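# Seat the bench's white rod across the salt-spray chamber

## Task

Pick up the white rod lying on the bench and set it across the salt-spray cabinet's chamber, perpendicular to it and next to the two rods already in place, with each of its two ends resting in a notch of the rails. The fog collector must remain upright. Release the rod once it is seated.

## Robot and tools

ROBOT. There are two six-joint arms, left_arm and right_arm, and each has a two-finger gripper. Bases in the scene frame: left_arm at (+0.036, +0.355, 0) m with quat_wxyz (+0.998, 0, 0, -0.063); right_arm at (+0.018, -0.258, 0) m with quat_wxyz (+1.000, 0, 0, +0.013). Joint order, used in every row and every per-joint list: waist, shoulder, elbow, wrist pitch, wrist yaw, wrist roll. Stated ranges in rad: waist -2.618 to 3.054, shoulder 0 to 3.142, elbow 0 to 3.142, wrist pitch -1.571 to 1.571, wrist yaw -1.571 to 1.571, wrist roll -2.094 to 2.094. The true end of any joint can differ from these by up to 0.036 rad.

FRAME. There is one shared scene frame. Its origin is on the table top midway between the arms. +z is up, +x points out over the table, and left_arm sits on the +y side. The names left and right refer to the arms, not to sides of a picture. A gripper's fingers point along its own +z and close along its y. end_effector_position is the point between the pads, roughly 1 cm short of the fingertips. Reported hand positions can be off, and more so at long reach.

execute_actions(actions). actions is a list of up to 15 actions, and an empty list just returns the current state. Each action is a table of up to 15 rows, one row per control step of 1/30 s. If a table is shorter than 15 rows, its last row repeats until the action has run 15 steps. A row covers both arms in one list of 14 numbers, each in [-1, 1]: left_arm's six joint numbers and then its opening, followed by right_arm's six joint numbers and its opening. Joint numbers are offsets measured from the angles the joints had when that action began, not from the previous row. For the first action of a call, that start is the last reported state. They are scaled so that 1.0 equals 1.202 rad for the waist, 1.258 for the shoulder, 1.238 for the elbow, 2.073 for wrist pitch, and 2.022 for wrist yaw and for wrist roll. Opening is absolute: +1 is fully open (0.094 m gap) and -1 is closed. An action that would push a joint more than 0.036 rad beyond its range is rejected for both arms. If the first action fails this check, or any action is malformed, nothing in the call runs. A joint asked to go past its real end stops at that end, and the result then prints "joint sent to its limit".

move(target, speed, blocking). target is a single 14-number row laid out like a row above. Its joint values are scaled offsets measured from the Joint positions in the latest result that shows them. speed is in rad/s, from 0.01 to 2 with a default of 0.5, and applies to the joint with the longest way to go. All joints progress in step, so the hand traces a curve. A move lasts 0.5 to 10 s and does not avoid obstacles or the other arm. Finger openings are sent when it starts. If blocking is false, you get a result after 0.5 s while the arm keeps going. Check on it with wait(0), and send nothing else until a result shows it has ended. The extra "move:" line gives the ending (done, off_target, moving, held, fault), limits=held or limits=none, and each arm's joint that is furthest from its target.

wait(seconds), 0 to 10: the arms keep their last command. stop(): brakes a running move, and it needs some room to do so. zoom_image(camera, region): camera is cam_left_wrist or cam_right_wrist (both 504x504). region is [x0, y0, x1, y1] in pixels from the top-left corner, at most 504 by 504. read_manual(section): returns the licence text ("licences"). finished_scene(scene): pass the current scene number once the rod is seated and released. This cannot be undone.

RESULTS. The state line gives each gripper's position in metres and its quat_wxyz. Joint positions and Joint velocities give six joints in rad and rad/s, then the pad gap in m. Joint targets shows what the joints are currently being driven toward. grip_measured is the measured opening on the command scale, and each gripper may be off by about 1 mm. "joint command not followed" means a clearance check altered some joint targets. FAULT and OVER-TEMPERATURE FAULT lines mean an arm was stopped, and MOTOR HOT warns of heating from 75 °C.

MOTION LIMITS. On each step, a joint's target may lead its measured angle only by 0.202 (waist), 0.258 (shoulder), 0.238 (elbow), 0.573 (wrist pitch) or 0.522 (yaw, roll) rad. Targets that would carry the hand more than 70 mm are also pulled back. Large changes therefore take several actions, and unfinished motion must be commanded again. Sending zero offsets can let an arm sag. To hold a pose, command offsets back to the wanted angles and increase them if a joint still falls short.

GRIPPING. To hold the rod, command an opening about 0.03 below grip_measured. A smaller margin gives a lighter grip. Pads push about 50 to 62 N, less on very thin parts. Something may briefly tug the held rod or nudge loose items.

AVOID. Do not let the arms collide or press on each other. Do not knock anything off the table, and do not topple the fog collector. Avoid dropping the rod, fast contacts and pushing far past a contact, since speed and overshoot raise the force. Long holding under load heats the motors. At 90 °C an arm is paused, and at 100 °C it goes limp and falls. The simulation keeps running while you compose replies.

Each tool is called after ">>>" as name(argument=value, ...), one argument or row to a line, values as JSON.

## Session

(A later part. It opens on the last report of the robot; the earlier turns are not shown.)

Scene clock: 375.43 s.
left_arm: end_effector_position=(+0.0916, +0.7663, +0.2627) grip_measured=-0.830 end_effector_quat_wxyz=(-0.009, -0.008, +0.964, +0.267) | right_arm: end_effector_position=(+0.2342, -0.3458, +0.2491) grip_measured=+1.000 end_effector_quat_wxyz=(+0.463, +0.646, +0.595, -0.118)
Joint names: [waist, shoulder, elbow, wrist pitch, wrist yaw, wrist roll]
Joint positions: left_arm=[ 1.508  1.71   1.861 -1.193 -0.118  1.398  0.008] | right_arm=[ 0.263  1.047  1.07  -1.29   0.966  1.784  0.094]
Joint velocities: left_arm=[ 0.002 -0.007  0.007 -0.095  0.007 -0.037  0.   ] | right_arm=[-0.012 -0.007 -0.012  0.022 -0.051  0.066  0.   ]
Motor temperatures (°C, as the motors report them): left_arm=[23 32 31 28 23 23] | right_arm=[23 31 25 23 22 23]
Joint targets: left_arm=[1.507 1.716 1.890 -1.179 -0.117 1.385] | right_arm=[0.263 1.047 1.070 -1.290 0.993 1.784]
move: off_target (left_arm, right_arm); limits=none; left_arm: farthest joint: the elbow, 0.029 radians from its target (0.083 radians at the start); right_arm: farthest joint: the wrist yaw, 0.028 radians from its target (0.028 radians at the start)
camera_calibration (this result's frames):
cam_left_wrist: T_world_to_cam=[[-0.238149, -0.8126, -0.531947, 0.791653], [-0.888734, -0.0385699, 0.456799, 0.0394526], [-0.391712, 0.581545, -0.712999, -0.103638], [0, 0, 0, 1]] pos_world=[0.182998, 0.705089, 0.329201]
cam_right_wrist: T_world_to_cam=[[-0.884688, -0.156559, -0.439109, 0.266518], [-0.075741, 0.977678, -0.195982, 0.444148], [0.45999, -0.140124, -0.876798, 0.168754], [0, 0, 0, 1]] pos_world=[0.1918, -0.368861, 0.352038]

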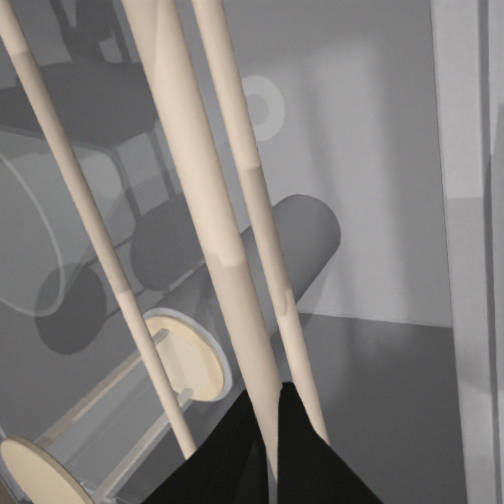

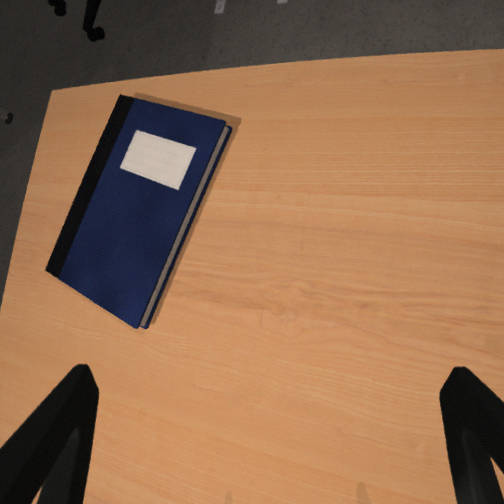

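>>> move(
  target=[-0.017,0.004,0.018,0.004,0.010,0.003,-0.86, 0.687,0.953,0.611,0.974,-0.478,-0.882,1],
  speed=1.2,
)

Scene clock: 404.90 s.
left_arm: end_effector_position=(+0.0970, +0.7656, +0.2627) grip_measured=-0.830 end_effector_quat_wxyz=(-0.007, +0.001, +0.964, +0.267) | right_arm: end_effector_position=(+0.3096, +0.3508, +0.3270) grip_measured=+1.000 end_effector_quat_wxyz=(+0.667, -0.324, +0.523, +0.420)
Joint names: [waist, shoulder, elbow, wrist pitch, wrist yaw, wrist roll]
Joint positions: left_arm=[ 1.496  1.71   1.861 -1.193 -0.115  1.403  0.008] | right_arm=[1.097 2.262 1.801 0.707 0.007 0.006 0.094]
Joint velocities: left_arm=[-0.007  0.012 -0.007 -0.007 -0.066 -0.051 -0.001] | right_arm=[-0.012 -0.027 -0.007  0.022  0.007  0.022  0.   ]
Motor temperatures (°C, as the motors report them): left_arm=[23 34 33 29 23 23] | right_arm=[23 31 26 24 22 23]
Joint targets: left_arm=[1.487 1.715 1.883 -1.185 -0.097 1.404] | right_arm=[1.089 2.246 1.827 0.729 -0.001 0.001]
move: off_target (left_arm, right_arm); limits=none; left_arm: farthest joint: the elbow, 0.022 radians from its target (0.022 radians at the start); right_arm: farthest joint: the elbow, 0.026 radians from its target (0.756 radians at the start)
camera_calibration (this result's frames):
cam_left_wrist: T_world_to_cam=[[-0.25274, -0.808315, -0.531742, 0.79046], [-0.889242, -0.0225131, 0.456884, 0.0319721], [-0.381277, 0.58832, -0.713097, -0.107296], [0, 0, 0, 1]] pos_world=[0.187302, 0.702785, 0.3292]
cam_right_wrist: T_world_to_cam=[[0.89717, -0.441207, 0.0205378, -0.125704], [-0.178554, -0.404824, -0.896792, 0.530117], [0.403986, 0.800908, -0.441975, -0.154977], [0, 0, 0, 1]] pos_world=[0.27004, 0.283265, 0.40949]

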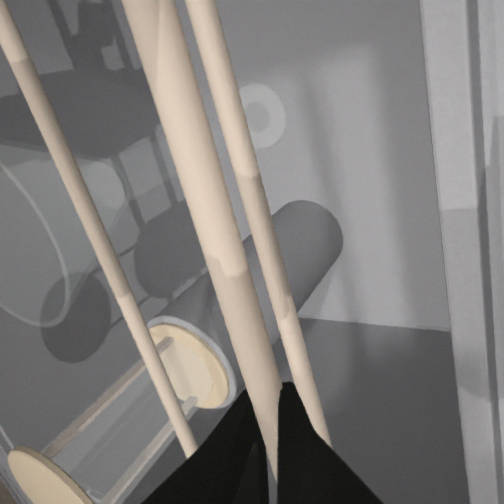

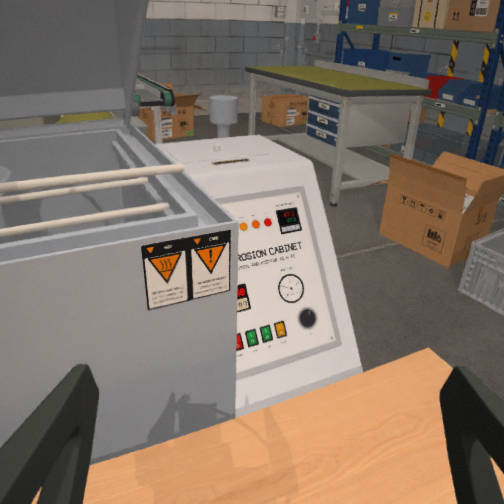

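>>> zoom_image(
  camera="cam_right_wrist",
  region=[0, 120, 260, 280],
)

Region (0, 120, 260, 280) of cam_right_wrist's 504x504 image, scaled by 1.938, with more detail than that image has; it fills the top 310 rows of this view, and the rest is white.

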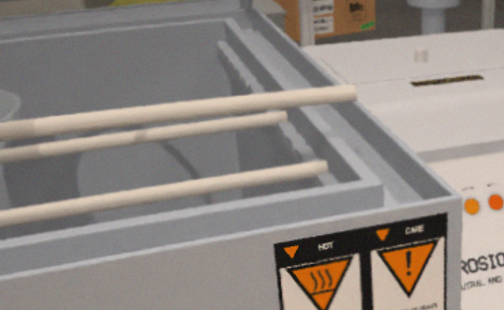

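>>> zoom_image(
  camera="cam_right_wrist",
  region=[120, 150, 220, 230],
)

Region (120, 150, 220, 230) of cam_right_wrist's 504x504 image, scaled by 5.040, with more detail than that image has; it fills the top 403 rows of this view, and the rest is white.

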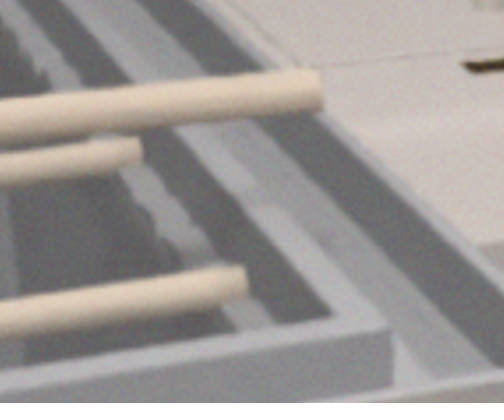

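>>> move(
  target=[0.042,-0.060,-0.146,0.070,0.025,0.016,-0.86, 0,-0.012,0.02,0.01,0,0,1],
  speed=0.2,
)

Scene clock: 456.70 s.
left_arm: end_effector_position=(+0.0850, +0.7672, +0.2337) grip_measured=-0.830 end_effector_quat_wxyz=(-0.001, -0.001, +0.964, +0.267) | right_arm: end_effector_position=(+0.3096, +0.3508, +0.3271) grip_measured=+1.000 end_effector_quat_wxyz=(+0.667, -0.324, +0.523, +0.420)
Joint names: [waist, shoulder, elbow, wrist pitch, wrist yaw, wrist roll]
Joint positions: left_arm=[ 1.539  1.667  1.69  -1.06  -0.083  1.435  0.008] | right_arm=[1.097 2.262 1.801 0.708 0.007 0.005 0.094]
Joint velocities: left_arm=[-0.022 -0.017 -0.012 -0.037  0.022 -0.066  0.001] | right_arm=[-0.012  0.012 -0.002 -0.037  0.007 -0.037  0.   ]
Motor temperatures (°C, as the motors report them): left_arm=[23 34 33 30 23 23] | right_arm=[23 38 27 27 22 23]
Joint targets: left_arm=[1.546 1.635 1.680 -1.047 -0.065 1.436] | right_arm=[1.097 2.247 1.826 0.728 0.007 0.006]
move: off_target (left_arm, right_arm); limits=none; left_arm: farthest joint: the shoulder, 0.032 radians from its target (0.076 radians at the start); right_arm: farthest joint: the elbow, 0.025 radians from its target (0.025 radians at the start)
camera_calibration (this result's frames):
cam_left_wrist: T_world_to_cam=[[-0.246669, -0.808569, -0.534201, 0.773511], [-0.894632, -0.0219122, 0.446266, 0.037144], [-0.372542, 0.587993, -0.717967, -0.132861], [0, 0, 0, 1]] pos_world=[0.174535, 0.704372, 0.301245]
cam_right_wrist: T_world_to_cam=[[0.897119, -0.441295, 0.0209038, -0.125779], [-0.178145, -0.404644, -0.896954, 0.530053], [0.40428, 0.800951, -0.441629, -0.155135], [0, 0, 0, 1]] pos_world=[0.269983, 0.283233, 0.40955]

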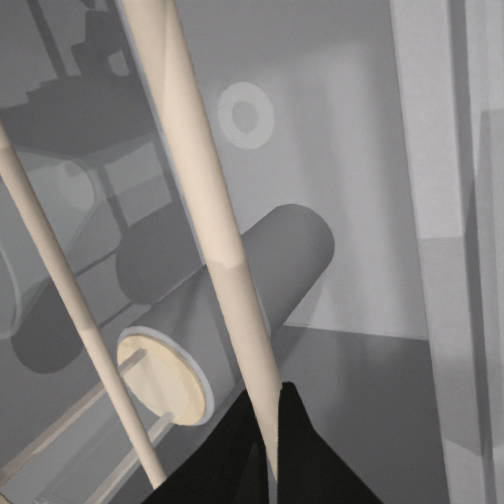

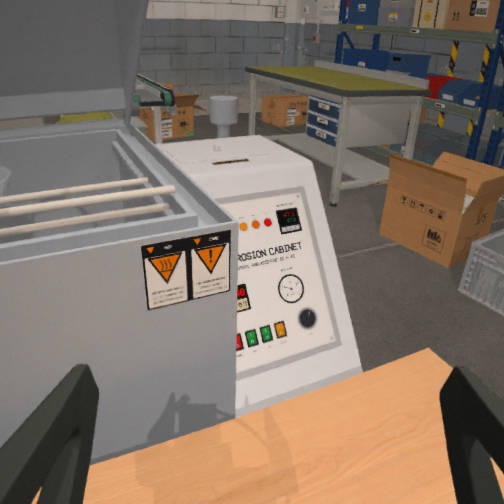

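>>> zoom_image(
  camera="cam_right_wrist",
  region=[120, 150, 220, 230],
)

Region (120, 150, 220, 230) of cam_right_wrist's 504x504 image, scaled by 5.040, with more detail than that image has; it fills the top 403 rows of this view, and the rest is white.

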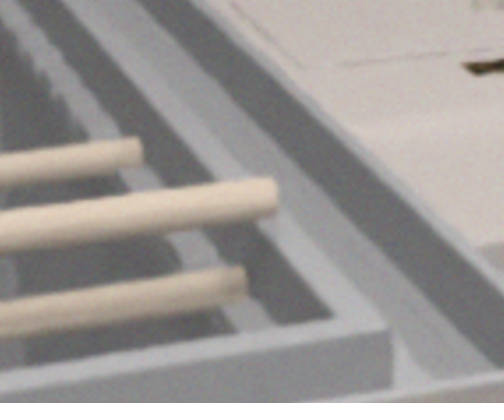

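>>> move(
  target=[0.004,-0.038,-0.086,0.045,0.009,-0.011,-0.86, 0,-0.012,0.02,0.01,0,0,1],
  speed=0.12,
)

Scene clock: 481.90 s.
left_arm: end_effector_position=(+0.0851, +0.7671, +0.2137) grip_measured=-0.830 end_effector_quat_wxyz=(+0.000, -0.005, +0.964, +0.266) | right_arm: end_effector_position=(+0.3096, +0.3508, +0.3271) grip_measured=+1.000 end_effector_quat_wxyz=(+0.667, -0.324, +0.523, +0.420)
Joint names: [waist, shoulder, elbow, wrist pitch, wrist yaw, wrist roll]
Joint positions: left_arm=[ 1.539  1.65   1.591 -0.98  -0.082  1.426  0.008] | right_arm=[1.097 2.262 1.801 0.708 0.007 0.005 0.094]
Joint velocities: left_arm=[-0.002  0.007 -0.017 -0.007 -0.051 -0.022  0.   ] | right_arm=[-0.002  0.007  0.007 -0.007  0.037 -0.022  0.   ]
Motor temperatures (°C, as the motors report them): left_arm=[23 37 32 30 23 23] | right_arm=[23 38 28 28 22 23]
Joint targets: left_arm=[1.544 1.619 1.583 -0.967 -0.064 1.413] | right_arm=[1.097 2.247 1.826 0.728 0.007 0.005]
move: off_target (left_arm, right_arm); limits=none; left_arm: farthest joint: the shoulder, 0.031 radians from its target (0.047 radians at the start); right_arm: farthest joint: the elbow, 0.025 radians from its target (0.025 radians at the start)
camera_calibration (this result's frames):
cam_left_wrist: T_world_to_cam=[[-0.237907, -0.811248, -0.534113, 0.764068], [-0.896565, -0.0280929, 0.442021, 0.0519252], [-0.373594, 0.584026, -0.720653, -0.143436], [0, 0, 0, 1]] pos_world=[0.174744, 0.705078, 0.281779]
cam_right_wrist: T_world_to_cam=[[0.897119, -0.441295, 0.0209038, -0.125779], [-0.178145, -0.404644, -0.896954, 0.530053], [0.40428, 0.800951, -0.441629, -0.155135], [0, 0, 0, 1]] pos_world=[0.269983, 0.283233, 0.40955]

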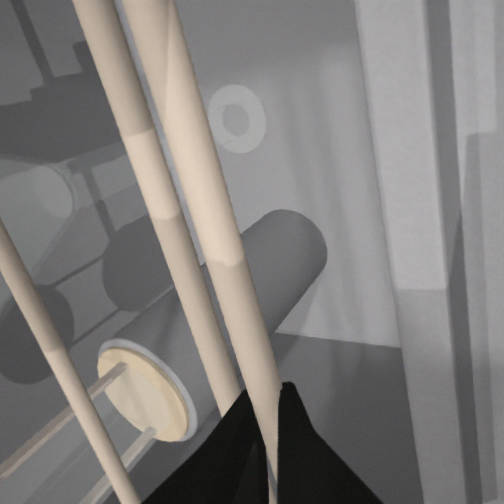

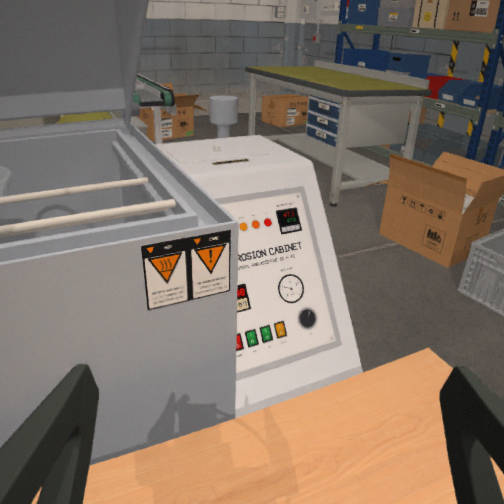

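>>> zoom_image(
  camera="cam_right_wrist",
  region=[120, 150, 220, 230],
)

>>> zoom_image(
  camera="cam_left_wrist",
  region=[40, 0, 320, 420],
)

Region (120, 150, 220, 230) of cam_right_wrist's 504x504 image, scaled by 5.040, with more detail than that image has; it fills the top 403 rows of this view, and the rest is white.

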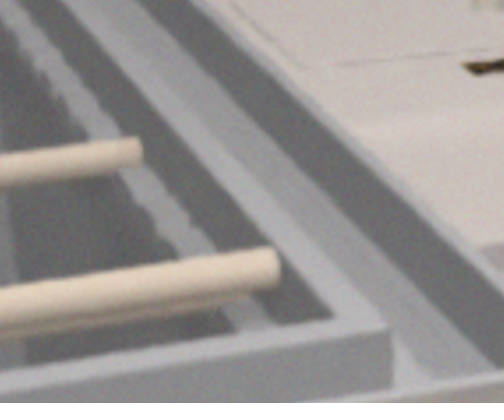

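Region (40, 0, 320, 420) of cam_left_wrist's 504x504 image, scaled by 1.200, with more detail than that image has.

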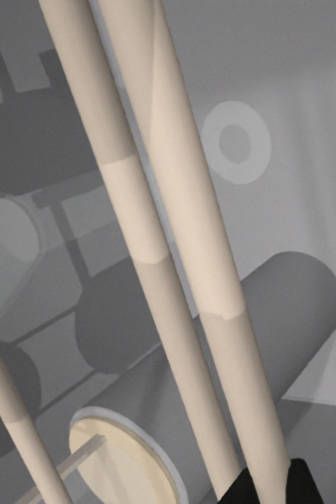

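>>> zoom_image(
  camera="cam_left_wrist",
  region=[130, 160, 260, 240],
)

Region (130, 160, 260, 240) of cam_left_wrist's 504x504 image, scaled by 3.877, with more detail than that image has; it fills the top 310 rows of this view, and the rest is white.

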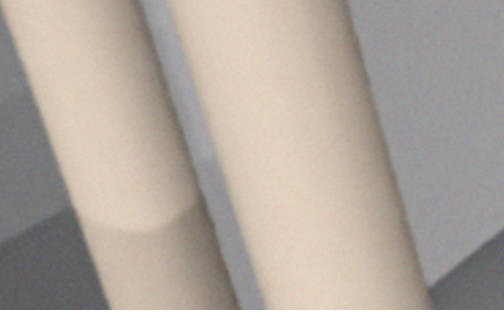

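>>> move(
  target=[0.002,-0.008,-0.037,0.030,0.009,-0.002,-0.86, 0,-0.012,0.02,0.01,0,0,1],
  speed=0.1,
)

Scene clock: 532.17 s.
left_arm: end_effector_position=(+0.0857, +0.7712, +0.2062) grip_measured=-0.830 end_effector_quat_wxyz=(+0.001, -0.005, +0.962, +0.272) | right_arm: end_effector_position=(+0.3096, +0.3508, +0.3271) grip_measured=+1.000 end_effector_quat_wxyz=(+0.667, -0.324, +0.523, +0.420)
Joint names: [waist, shoulder, elbow, wrist pitch, wrist yaw, wrist roll]
Joint positions: left_arm=[ 1.539  1.65   1.555 -0.931 -0.082  1.426  0.008] | right_arm=[1.097 2.262 1.801 0.708 0.007 0.005 0.094]
Joint velocities: left_arm=[ 0.002 -0.002  0.002 -0.051 -0.095 -0.007 -0.   ] | right_arm=[ 0.002 -0.012  0.012  0.007 -0.051  0.066  0.   ]
Motor temperatures (°C, as the motors report them): left_arm=[23 38 31 30 23 23] | right_arm=[23 40 28 28 21 23]
Joint targets: left_arm=[1.541 1.640 1.546 -0.918 -0.064 1.422] | right_arm=[1.097 2.247 1.826 0.728 0.007 0.005]
move: off_target (right_arm); limits=none; left_arm: farthest joint: the wrist yaw, 0.019 radians from its target (0.019 radians at the start); right_arm: farthest joint: the elbow, 0.025 radians from its target (0.025 radians at the start)
camera_calibration (this result's frames):
cam_left_wrist: T_world_to_cam=[[-0.236842, -0.804542, -0.544626, 0.760505], [-0.897435, -0.0335752, 0.439867, 0.0606537], [-0.372177, 0.592945, -0.714073, -0.1593], [0, 0, 0, 1]] pos_world=[0.175264, 0.708351, 0.273759]
cam_right_wrist: T_world_to_cam=[[0.897119, -0.441295, 0.0209038, -0.125779], [-0.178145, -0.404644, -0.896954, 0.530053], [0.40428, 0.800951, -0.441629, -0.155135], [0, 0, 0, 1]] pos_world=[0.269983, 0.283233, 0.40955]

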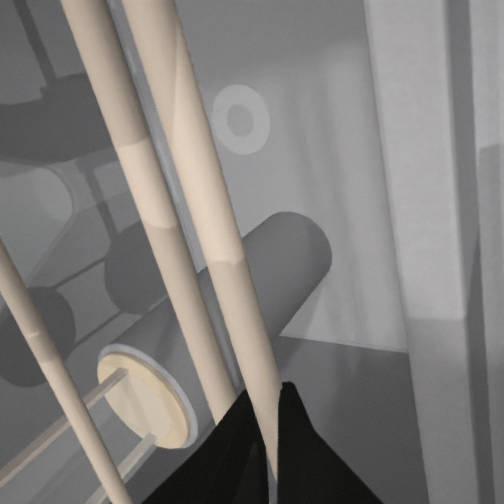

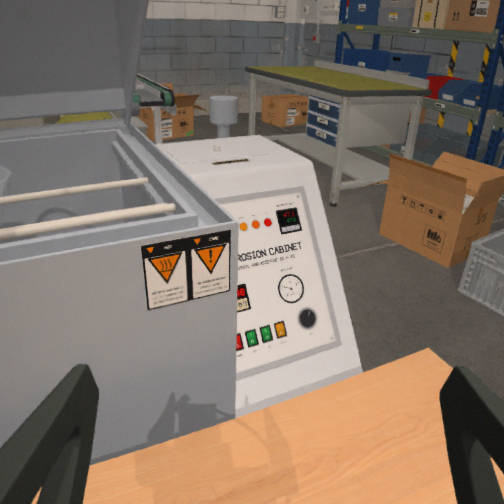

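>>> zoom_image(
  camera="cam_right_wrist",
  region=[120, 150, 220, 230],
)

>>> zoom_image(
  camera="cam_left_wrist",
  region=[130, 160, 260, 240],
)

Region (120, 150, 220, 230) of cam_right_wrist's 504x504 image, scaled by 5.040, with more detail than that image has; it fills the top 403 rows of this view, and the rest is white.

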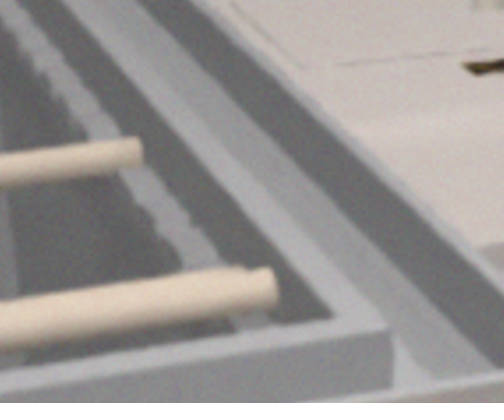

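Region (130, 160, 260, 240) of cam_left_wrist's 504x504 image, scaled by 3.877, with more detail than that image has; it fills the top 310 rows of this view, and the rest is white.

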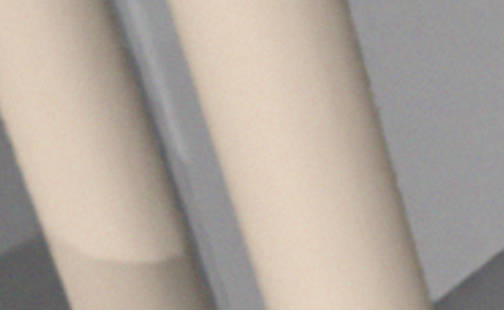

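>>> move(
  target=[0.002,-0.008,-0.029,0.017,0.009,-0.002,-0.86, 0,-0.012,0.02,0.01,0,0,1],
  speed=0.06,
)

Scene clock: 550.53 s.
left_arm: end_effector_position=(+0.0858, +0.7713, +0.1994) grip_measured=-0.830 end_effector_quat_wxyz=(+0.001, -0.005, +0.963, +0.270) | right_arm: end_effector_position=(+0.3096, +0.3508, +0.3271) grip_measured=+1.000 end_effector_quat_wxyz=(+0.667, -0.324, +0.523, +0.420)
Joint names: [waist, shoulder, elbow, wrist pitch, wrist yaw, wrist roll]
Joint positions: left_arm=[ 1.539  1.65   1.53  -0.909 -0.082  1.426  0.008] | right_arm=[1.097 2.262 1.801 0.708 0.007 0.005 0.094]
Joint velocities: left_arm=[-0.002 -0.002  0.007  0.051  0.007  0.007  0.   ] | right_arm=[ 0.012 -0.002  0.002 -0.022  0.051  0.11   0.   ]
Motor temperatures (°C, as the motors report them): left_arm=[23 37 31 31 23 23] | right_arm=[23 40 28 29 21 23]
Joint targets: left_arm=[1.541 1.640 1.519 -0.896 -0.064 1.422] | right_arm=[1.097 2.247 1.826 0.728 0.007 0.005]
move: off_target (right_arm); limits=none; left_arm: farthest joint: the wrist yaw, 0.018 radians from its target (0.019 radians at the start); right_arm: farthest joint: the elbow, 0.025 radians from its target (0.025 radians at the start)
camera_calibration (this result's frames):
cam_left_wrist: T_world_to_cam=[[-0.237118, -0.806365, -0.541803, 0.75776], [-0.897347, -0.0318837, 0.440173, 0.062368], [-0.372215, 0.590558, -0.716029, -0.16198], [0, 0, 0, 1]] pos_world=[0.175353, 0.708678, 0.267121]
cam_right_wrist: T_world_to_cam=[[0.897119, -0.441295, 0.0209038, -0.125779], [-0.178145, -0.404644, -0.896954, 0.530053], [0.40428, 0.800951, -0.441629, -0.155135], [0, 0, 0, 1]] pos_world=[0.269983, 0.283233, 0.40955]

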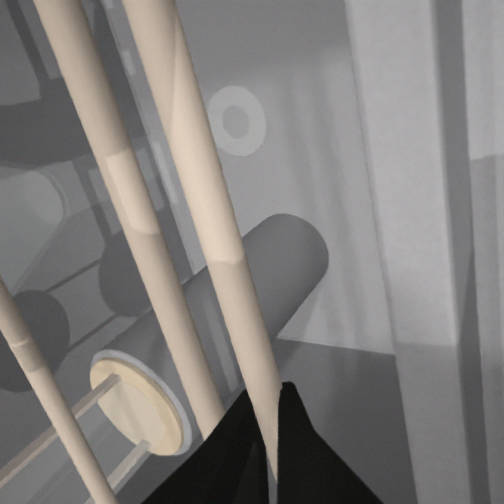

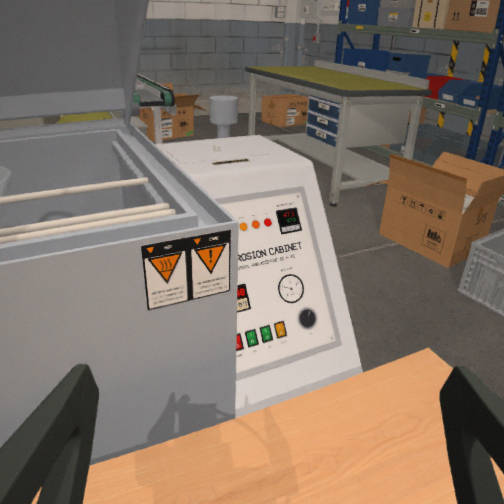

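>>> zoom_image(
  camera="cam_right_wrist",
  region=[120, 150, 220, 230],
)

>>> zoom_image(
  camera="cam_left_wrist",
  region=[110, 160, 240, 240],
)

Region (120, 150, 220, 230) of cam_right_wrist's 504x504 image, scaled by 5.040, with more detail than that image has; it fills the top 403 rows of this view, and the rest is white.

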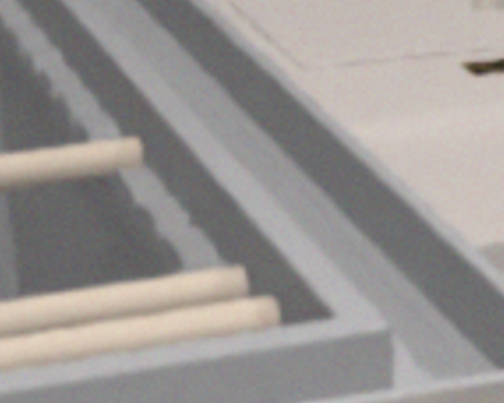

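Region (110, 160, 240, 240) of cam_left_wrist's 504x504 image, scaled by 3.877, with more detail than that image has; it fills the top 310 rows of this view, and the rest is white.

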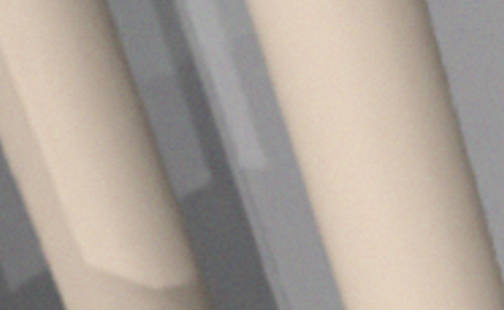

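>>> execute_actions(
  actions=[
    [[0.002,-0.008,-0.009,0.006,0.009,-0.002,-0.86,0,-0.012,0.02,0.01,0,0,1],[0.002,-0.008,-0.010,0.0065,0.009,-0.002,-0.86,0,-0.012,0.02,0.01,0,0,1],[0.002,-0.008,-0.011,0.007,0.009,-0.002,-0.86,0,-0.012,0.02,0.01,0,0,1],[0.002,-0.008,-0.012,0.0075,0.009,-0.002,-0.86,0,-0.012,0.02,0.01,0,0,1],[0.002,-0.008,-0.013,0.008,0.009,-0.002,-0.86,0,-0.012,0.02,0.01,0,0,1],[0.002,-0.008,-0.014,0.0085,0.009,-0.002,-0.86,0,-0.012,0.02,0.01,0,0,1],[0.002,-0.008,-0.015,0.009,0.009,-0.002,-0.86,0,-0.012,0.02,0.01,0,0,1],[0.002,-0.008,-0.0155,0.0094,0.009,-0.002,-0.86,0,-0.012,0.02,0.01,0,0,1]],
  ],
)

Scene clock: 567.03 s.
left_arm: end_effector_position=(+0.0859, +0.7719, +0.1977) grip_measured=-0.830 end_effector_quat_wxyz=(+0.001, -0.005, +0.963, +0.271) | right_arm: end_effector_position=(+0.3096, +0.3508, +0.3271) grip_measured=+1.000 end_effector_quat_wxyz=(+0.667, -0.324, +0.523, +0.420)
Joint names: [waist, shoulder, elbow, wrist pitch, wrist yaw, wrist roll]
Joint positions: left_arm=[ 1.539  1.65   1.522 -0.9   -0.082  1.426  0.008] | right_arm=[1.097 2.262 1.801 0.708 0.007 0.005 0.094]
Joint velocities: left_arm=[-0.002  0.017 -0.017  0.066 -0.037  0.022  0.   ] | right_arm=[-0.002 -0.012  0.012  0.037 -0.037 -0.022  0.   ]
Motor temperatures (°C, as the motors report them): left_arm=[23 37 31 31 23 23] | right_arm=[23 40 28 29 21 23]
Joint targets: left_arm=[1.541 1.640 1.510 -0.890 -0.064 1.421] | right_arm=[1.097 2.247 1.826 0.728 0.007 0.005]
camera_calibration (this result's frames):
cam_left_wrist: T_world_to_cam=[[-0.236988, -0.805548, -0.543074, 0.756895], [-0.897452, -0.0325468, 0.43991, 0.0637907], [-0.372044, 0.591636, -0.715227, -0.164501], [0, 0, 0, 1]] pos_world=[0.175422, 0.709116, 0.265332]
cam_right_wrist: T_world_to_cam=[[0.897119, -0.441295, 0.0209038, -0.125779], [-0.178145, -0.404644, -0.896954, 0.530053], [0.40428, 0.800951, -0.441629, -0.155135], [0, 0, 0, 1]] pos_world=[0.269983, 0.283233, 0.40955]

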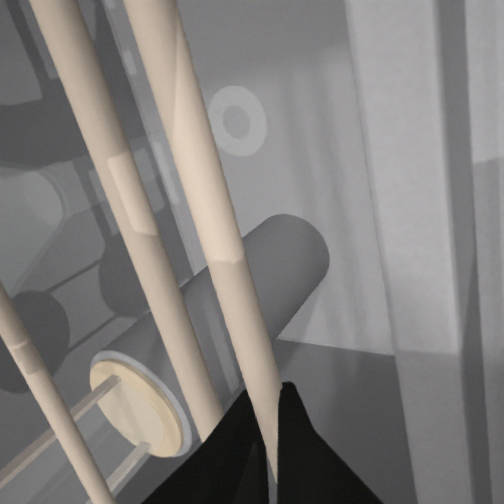

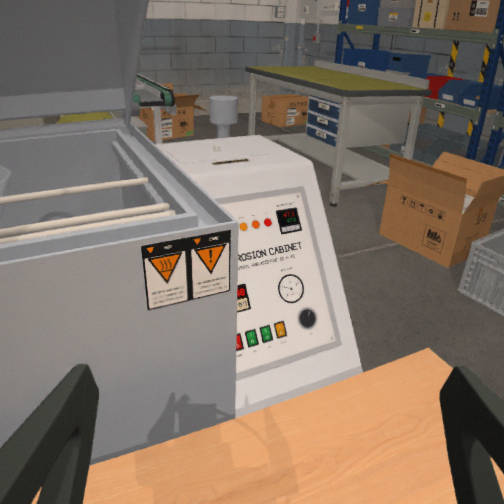

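Now release gently.

>>> execute_actions(
  actions=[
    [[0.002,-0.008,-0.006,0.004,0.009,-0.002,-0.84,0,-0.012,0.02,0.01,0,0,1],[0.002,-0.008,-0.006,0.004,0.009,-0.002,-0.83,0,-0.012,0.02,0.01,0,0,1],[0.002,-0.008,-0.006,0.004,0.009,-0.002,-0.82,0,-0.012,0.02,0.01,0,0,1],[0.002,-0.008,-0.006,0.004,0.009,-0.002,-0.81,0,-0.012,0.02,0.01,0,0,1],[0.002,-0.008,-0.006,0.004,0.009,-0.002,-0.80,0,-0.012,0.02,0.01,0,0,1],[0.002,-0.008,-0.006,0.004,0.009,-0.002,-0.79,0,-0.012,0.02,0.01,0,0,1],[0.002,-0.008,-0.006,0.004,0.009,-0.002,-0.78,0,-0.012,0.02,0.01,0,0,1],[0.002,-0.008,-0.006,0.004,0.009,-0.002,-0.76,0,-0.012,0.02,0.01,0,0,1],[0.002,-0.008,-0.006,0.004,0.009,-0.002,-0.74,0,-0.012,0.02,0.01,0,0,1],[0.002,-0.008,-0.006,0.004,0.009,-0.002,-0.72,0,-0.012,0.02,0.01,0,0,1],[0.002,-0.008,-0.006,0.004,0.009,-0.002,-0.70,0,-0.012,0.02,0.01,0,0,1]],
  ],
)

Scene clock: 577.87 s.
left_arm: end_effector_position=(+0.0861, +0.7729, +0.1983) grip_measured=-0.702 end_effector_quat_wxyz=(+0.002, -0.005, +0.962, +0.273) | right_arm: end_effector_position=(+0.3096, +0.3508, +0.3271) grip_measured=+1.000 end_effector_quat_wxyz=(+0.667, -0.324, +0.523, +0.420)
Joint names: [waist, shoulder, elbow, wrist pitch, wrist yaw, wrist roll]
Joint positions: left_arm=[ 1.539  1.65   1.522 -0.895 -0.082  1.426  0.014] | right_arm=[1.097 2.262 1.801 0.708 0.007 0.005 0.094]
Joint velocities: left_arm=[-0.022  0.002 -0.007  0.007 -0.037 -0.037 -0.   ] | right_arm=[ 0.002  0.002  0.002 -0.081  0.007  0.022  0.   ]
Motor temperatures (°C, as the motors report them): left_arm=[23 37 31 31 23 23] | right_arm=[23 40 28 29 21 23]
Joint targets: left_arm=[1.541 1.640 1.515 -0.891 -0.064 1.422] | right_arm=[1.097 2.247 1.826 0.728 0.007 0.005]
camera_calibration (this result's frames):
cam_left_wrist: T_world_to_cam=[[-0.236548, -0.802859, -0.547232, 0.756832], [-0.897942, -0.0344985, 0.43876, 0.0655333], [-0.371141, 0.59517, -0.71276, -0.167871], [0, 0, 0, 1]] pos_world=[0.175568, 0.709802, 0.265758]
cam_right_wrist: T_world_to_cam=[[0.897119, -0.441295, 0.0209038, -0.125779], [-0.178145, -0.404644, -0.896954, 0.530053], [0.40428, 0.800951, -0.441629, -0.155135], [0, 0, 0, 1]] pos_world=[0.269983, 0.283233, 0.40955]

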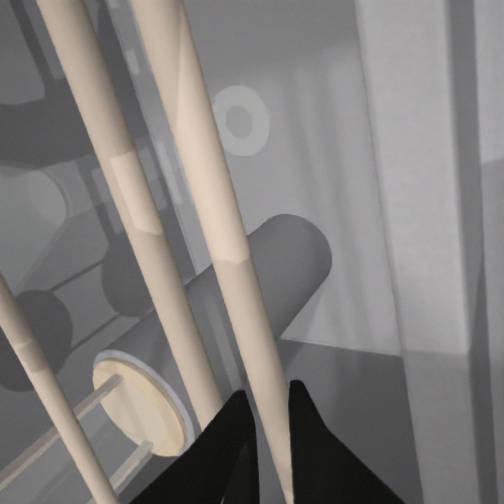

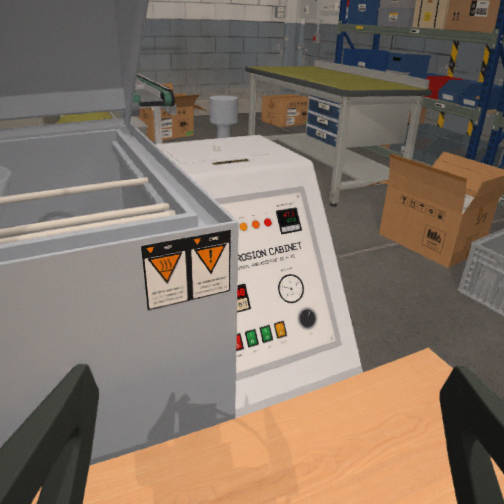

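>>> execute_actions(
  actions=[
    [[0.002,-0.014,0.011,-0.004,0.009,-0.002,-0.66,0,-0.012,0.02,0.01,0,0,1],[0.002,-0.016,0.013,-0.005,0.009,-0.002,-0.62,0,-0.012,0.02,0.01,0,0,1],[0.002,-0.018,0.015,-0.005,0.009,-0.002,-0.58,0,-0.012,0.02,0.01,0,0,1],[0.002,-0.021,0.018,-0.006,0.009,-0.002,-0.55,0,-0.012,0.02,0.01,0,0,1],[0.002,-0.0258,0.023,-0.0111,0.009,-0.002,-0.55,0,-0.012,0.02,0.01,0,0,1],[0.002,-0.0294,0.0266,-0.0154,0.009,-0.002,-0.55,0,-0.012,0.02,0.01,0,0,1],[0.002,-0.033,0.0302,-0.0197,0.009,-0.002,-0.55,0,-0.012,0.02,0.01,0,0,1],[0.002,-0.0366,0.0338,-0.024,0.009,-0.002,-0.55,0,-0.012,0.02,0.01,0,0,1],[0.002,-0.0401,0.0373,-0.0284,0.009,-0.002,-0.55,0,-0.012,0.02,0.01,0,0,1],[0.002,-0.0441,0.0413,-0.0332,0.009,-0.002,-0.55,0,-0.012,0.02,0.01,0,0,1],[0.002,-0.0477,0.0449,-0.0375,0.009,-0.002,-0.55,0,-0.012,0.02,0.01,0,0,1],[0.002,-0.0513,0.0485,-0.0418,0.009,-0.002,-0.55,0,-0.012,0.02,0.01,0,0,1],[0.002,-0.0548,0.0521,-0.0461,0.009,-0.002,-0.55,0,-0.012,0.02,0.01,0,0,1],[0.002,-0.0584,0.0557,-0.0504,0.009,-0.002,-0.55,0,-0.012,0.02,0.01,0,0,1],[0.002,-0.062,0.0593,-0.0548,0.009,-0.002,-0.55,0,-0.012,0.02,0.01,0,0,1]],
  ],
)

Scene clock: 605.30 s.
left_arm: end_effector_position=(+0.0848, +0.7647, +0.2231) grip_measured=-0.552 end_effector_quat_wxyz=(+0.004, -0.006, +0.958, +0.286) | right_arm: end_effector_position=(+0.3096, +0.3508, +0.3271) grip_measured=+1.000 end_effector_quat_wxyz=(+0.667, -0.324, +0.523, +0.420)
Joint names: [waist, shoulder, elbow, wrist pitch, wrist yaw, wrist roll]
Joint positions: left_arm=[ 1.539  1.61   1.565 -0.952 -0.082  1.426  0.021] | right_arm=[1.097 2.262 1.801 0.708 0.007 0.005 0.094]
Joint velocities: left_arm=[ 0.012 -0.198  0.164 -0.227 -0.051 -0.007  0.001] | right_arm=[-0.007 -0.012  0.012 -0.037  0.007 -0.022  0.   ]
Motor temperatures (°C, as the motors report them): left_arm=[23 37 31 31 23 23] | right_arm=[23 41 28 29 21 23]
Joint targets: left_arm=[1.541 1.572 1.595 -1.008 -0.064 1.422] | right_arm=[1.097 2.247 1.826 0.728 0.007 0.005]
camera_calibration (this result's frames):
cam_left_wrist: T_world_to_cam=[[-0.234244, -0.788351, -0.568888, 0.757044], [-0.899744, -0.0458434, 0.434004, 0.0630729], [-0.368227, 0.613516, -0.698575, -0.163205], [0, 0, 0, 1]] pos_world=[0.173985, 0.699836, 0.289288]
cam_right_wrist: T_world_to_cam=[[0.897119, -0.441295, 0.0209038, -0.125779], [-0.178145, -0.404644, -0.896954, 0.530053], [0.40428, 0.800951, -0.441629, -0.155135], [0, 0, 0, 1]] pos_world=[0.269983, 0.283233, 0.40955]

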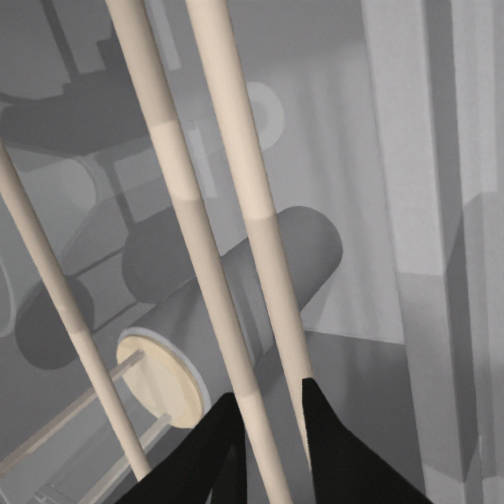

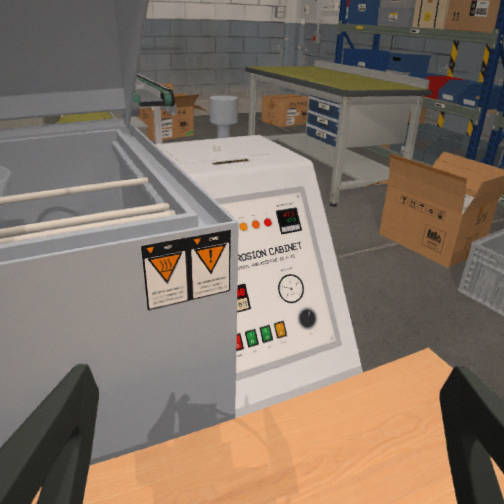

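>>> move(
  target=[0.339,-0.2425,-0.023,0.036,0.04,-0.705,-0.55, 0,-0.012,0.02,0.01,0,0,1],
  speed=1.0,
)

Scene clock: 614.57 s.
left_arm: end_effector_position=(-0.0587, +0.7216, +0.3342) grip_measured=-0.552 end_effector_quat_wxyz=(-0.264, +0.707, -0.555, -0.350) | right_arm: end_effector_position=(+0.3096, +0.3508, +0.3271) grip_measured=+1.000 end_effector_quat_wxyz=(+0.667, -0.324, +0.523, +0.420)
Joint names: [waist, shoulder, elbow, wrist pitch, wrist yaw, wrist roll]
Joint positions: left_arm=[ 1.939  1.33   1.551 -0.886 -0.012  0.01   0.021] | right_arm=[1.097 2.262 1.801 0.708 0.007 0.005 0.094]
Joint velocities: left_arm=[-0.012 -0.007 -0.002 -0.007 -0.022 -0.051  0.001] | right_arm=[-0.002 -0.002 -0.002 -0.081 -0.022 -0.081  0.   ]
Motor temperatures (°C, as the motors report them): left_arm=[23 37 32 31 23 23] | right_arm=[23 41 28 29 21 23]
Joint targets: left_arm=[1.946 1.305 1.536 -0.877 -0.001 0.000] | right_arm=[1.097 2.247 1.826 0.728 0.007 0.005]
move: off_target (left_arm, right_arm); limits=none; left_arm: farthest joint: the shoulder, 0.025 radians from its target (0.286 radians at the start); right_arm: farthest joint: the elbow, 0.025 radians from its target (0.025 radians at the start)
camera_calibration (this result's frames):
cam_left_wrist: T_world_to_cam=[[0.964179, 0.121121, -0.235984, 0.0554049], [-0.00110618, -0.887815, -0.460199, 0.842952], [-0.26525, 0.443976, -0.855879, 0.0688961], [0, 0, 0, 1]] pos_world=[-0.034213, 0.711086, 0.459967]
cam_right_wrist: T_world_to_cam=[[0.897119, -0.441295, 0.0209038, -0.125779], [-0.178145, -0.404644, -0.896954, 0.530053], [0.40428, 0.800951, -0.441629, -0.155135], [0, 0, 0, 1]] pos_world=[0.269983, 0.283233, 0.40955]

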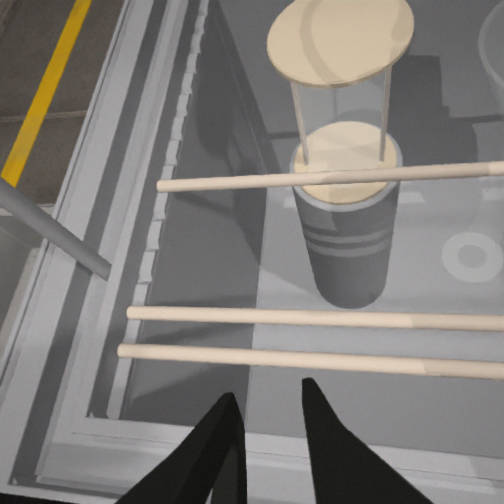

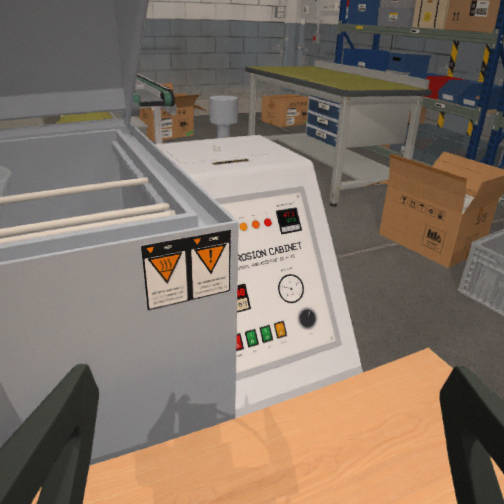

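>>> zoom_image(
  camera="cam_left_wrist",
  region=[80, 160, 240, 420],
)

>>> zoom_image(
  camera="cam_right_wrist",
  region=[120, 150, 220, 230],
)

Region (80, 160, 240, 420) of cam_left_wrist's 504x504 image, scaled by 1.938, with more detail than that image has; it fills the left 310 columns of this view, and the rest is white.

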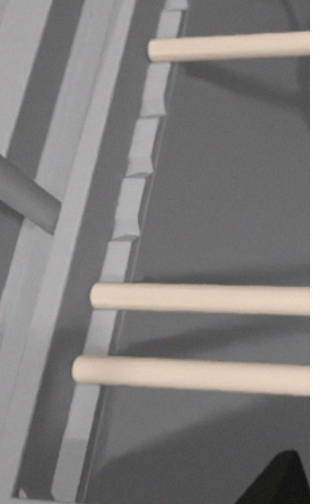

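Region (120, 150, 220, 230) of cam_right_wrist's 504x504 image, scaled by 5.040, with more detail than that image has; it fills the top 403 rows of this view, and the rest is white.

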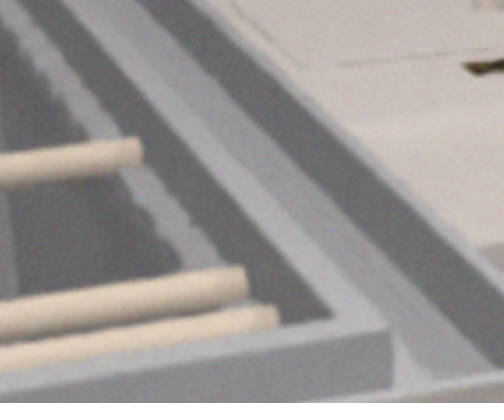

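>>> move(
  target=[-0.839,0.222,0.200,0.008,0.006,-0.005,-0.55, 0,-0.012,0.02,0.01,0,0,1],
  speed=1.0,
)

Scene clock: 642.00 s.
left_arm: end_effector_position=(+0.3463, +0.6777, +0.3259) grip_measured=-0.552 end_effector_quat_wxyz=(+0.389, -0.350, +0.835, +0.168) | right_arm: end_effector_position=(+0.3096, +0.3508, +0.3271) grip_measured=+1.000 end_effector_quat_wxyz=(+0.667, -0.324, +0.523, +0.420)
Joint names: [waist, shoulder, elbow, wrist pitch, wrist yaw, wrist roll]
Joint positions: left_arm=[ 0.927  1.596  1.775 -0.874 -0.002  0.008  0.021] | right_arm=[1.097 2.262 1.801 0.708 0.007 0.005 0.094]
Joint velocities: left_arm=[-0.002 -0.017 -0.012  0.037 -0.037 -0.095 -0.001] | right_arm=[ 0.002  0.002 -0.002  0.022 -0.007  0.037  0.   ]
Motor temperatures (°C, as the motors report them): left_arm=[23 35 31 33 23 23] | right_arm=[23 42 28 30 21 23]
Joint targets: left_arm=[0.931 1.609 1.799 -0.869 -0.000 -0.001] | right_arm=[1.097 2.247 1.826 0.728 0.007 0.005]
move: off_target (left_arm, right_arm); limits=none; left_arm: farthest joint: the elbow, 0.023 radians from its target (0.247 radians at the start); right_arm: farthest joint: the elbow, 0.025 radians from its target (0.025 radians at the start)
camera_calibration (this result's frames):
cam_left_wrist: T_world_to_cam=[[0.604262, -0.764489, -0.224552, 0.389473], [-0.764236, -0.476357, -0.434773, 0.777705], [0.225412, 0.434328, -0.872094, 0.0306559], [0, 0, 0, 1]] pos_world=[0.352096, 0.654898, 0.452317]
cam_right_wrist: T_world_to_cam=[[0.897119, -0.441295, 0.0209038, -0.125779], [-0.178145, -0.404644, -0.896954, 0.530053], [0.40428, 0.800951, -0.441629, -0.155135], [0, 0, 0, 1]] pos_world=[0.269983, 0.283233, 0.40955]

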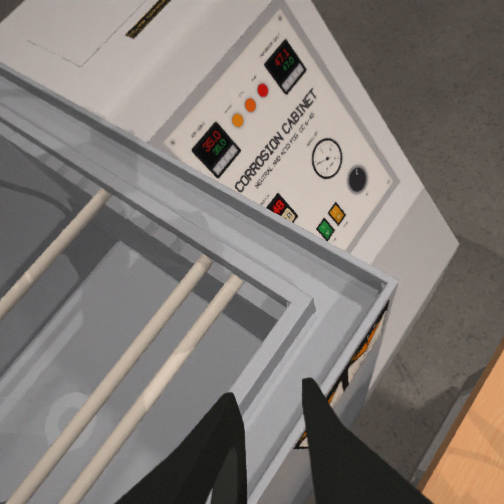

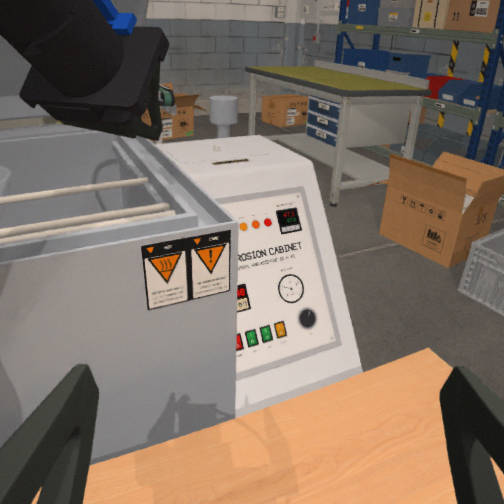

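>>> zoom_image(
  camera="cam_left_wrist",
  region=[70, 160, 310, 340],
)

Region (70, 160, 310, 340) of cam_left_wrist's 504x504 image, scaled by 2.100, with more detail than that image has; it fills the top 378 rows of this view, and the rest is white.

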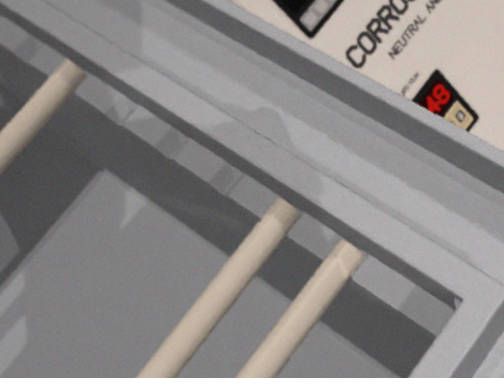

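>>> finished_scene(
  scene=2,
)

The scene is finished: the task was done.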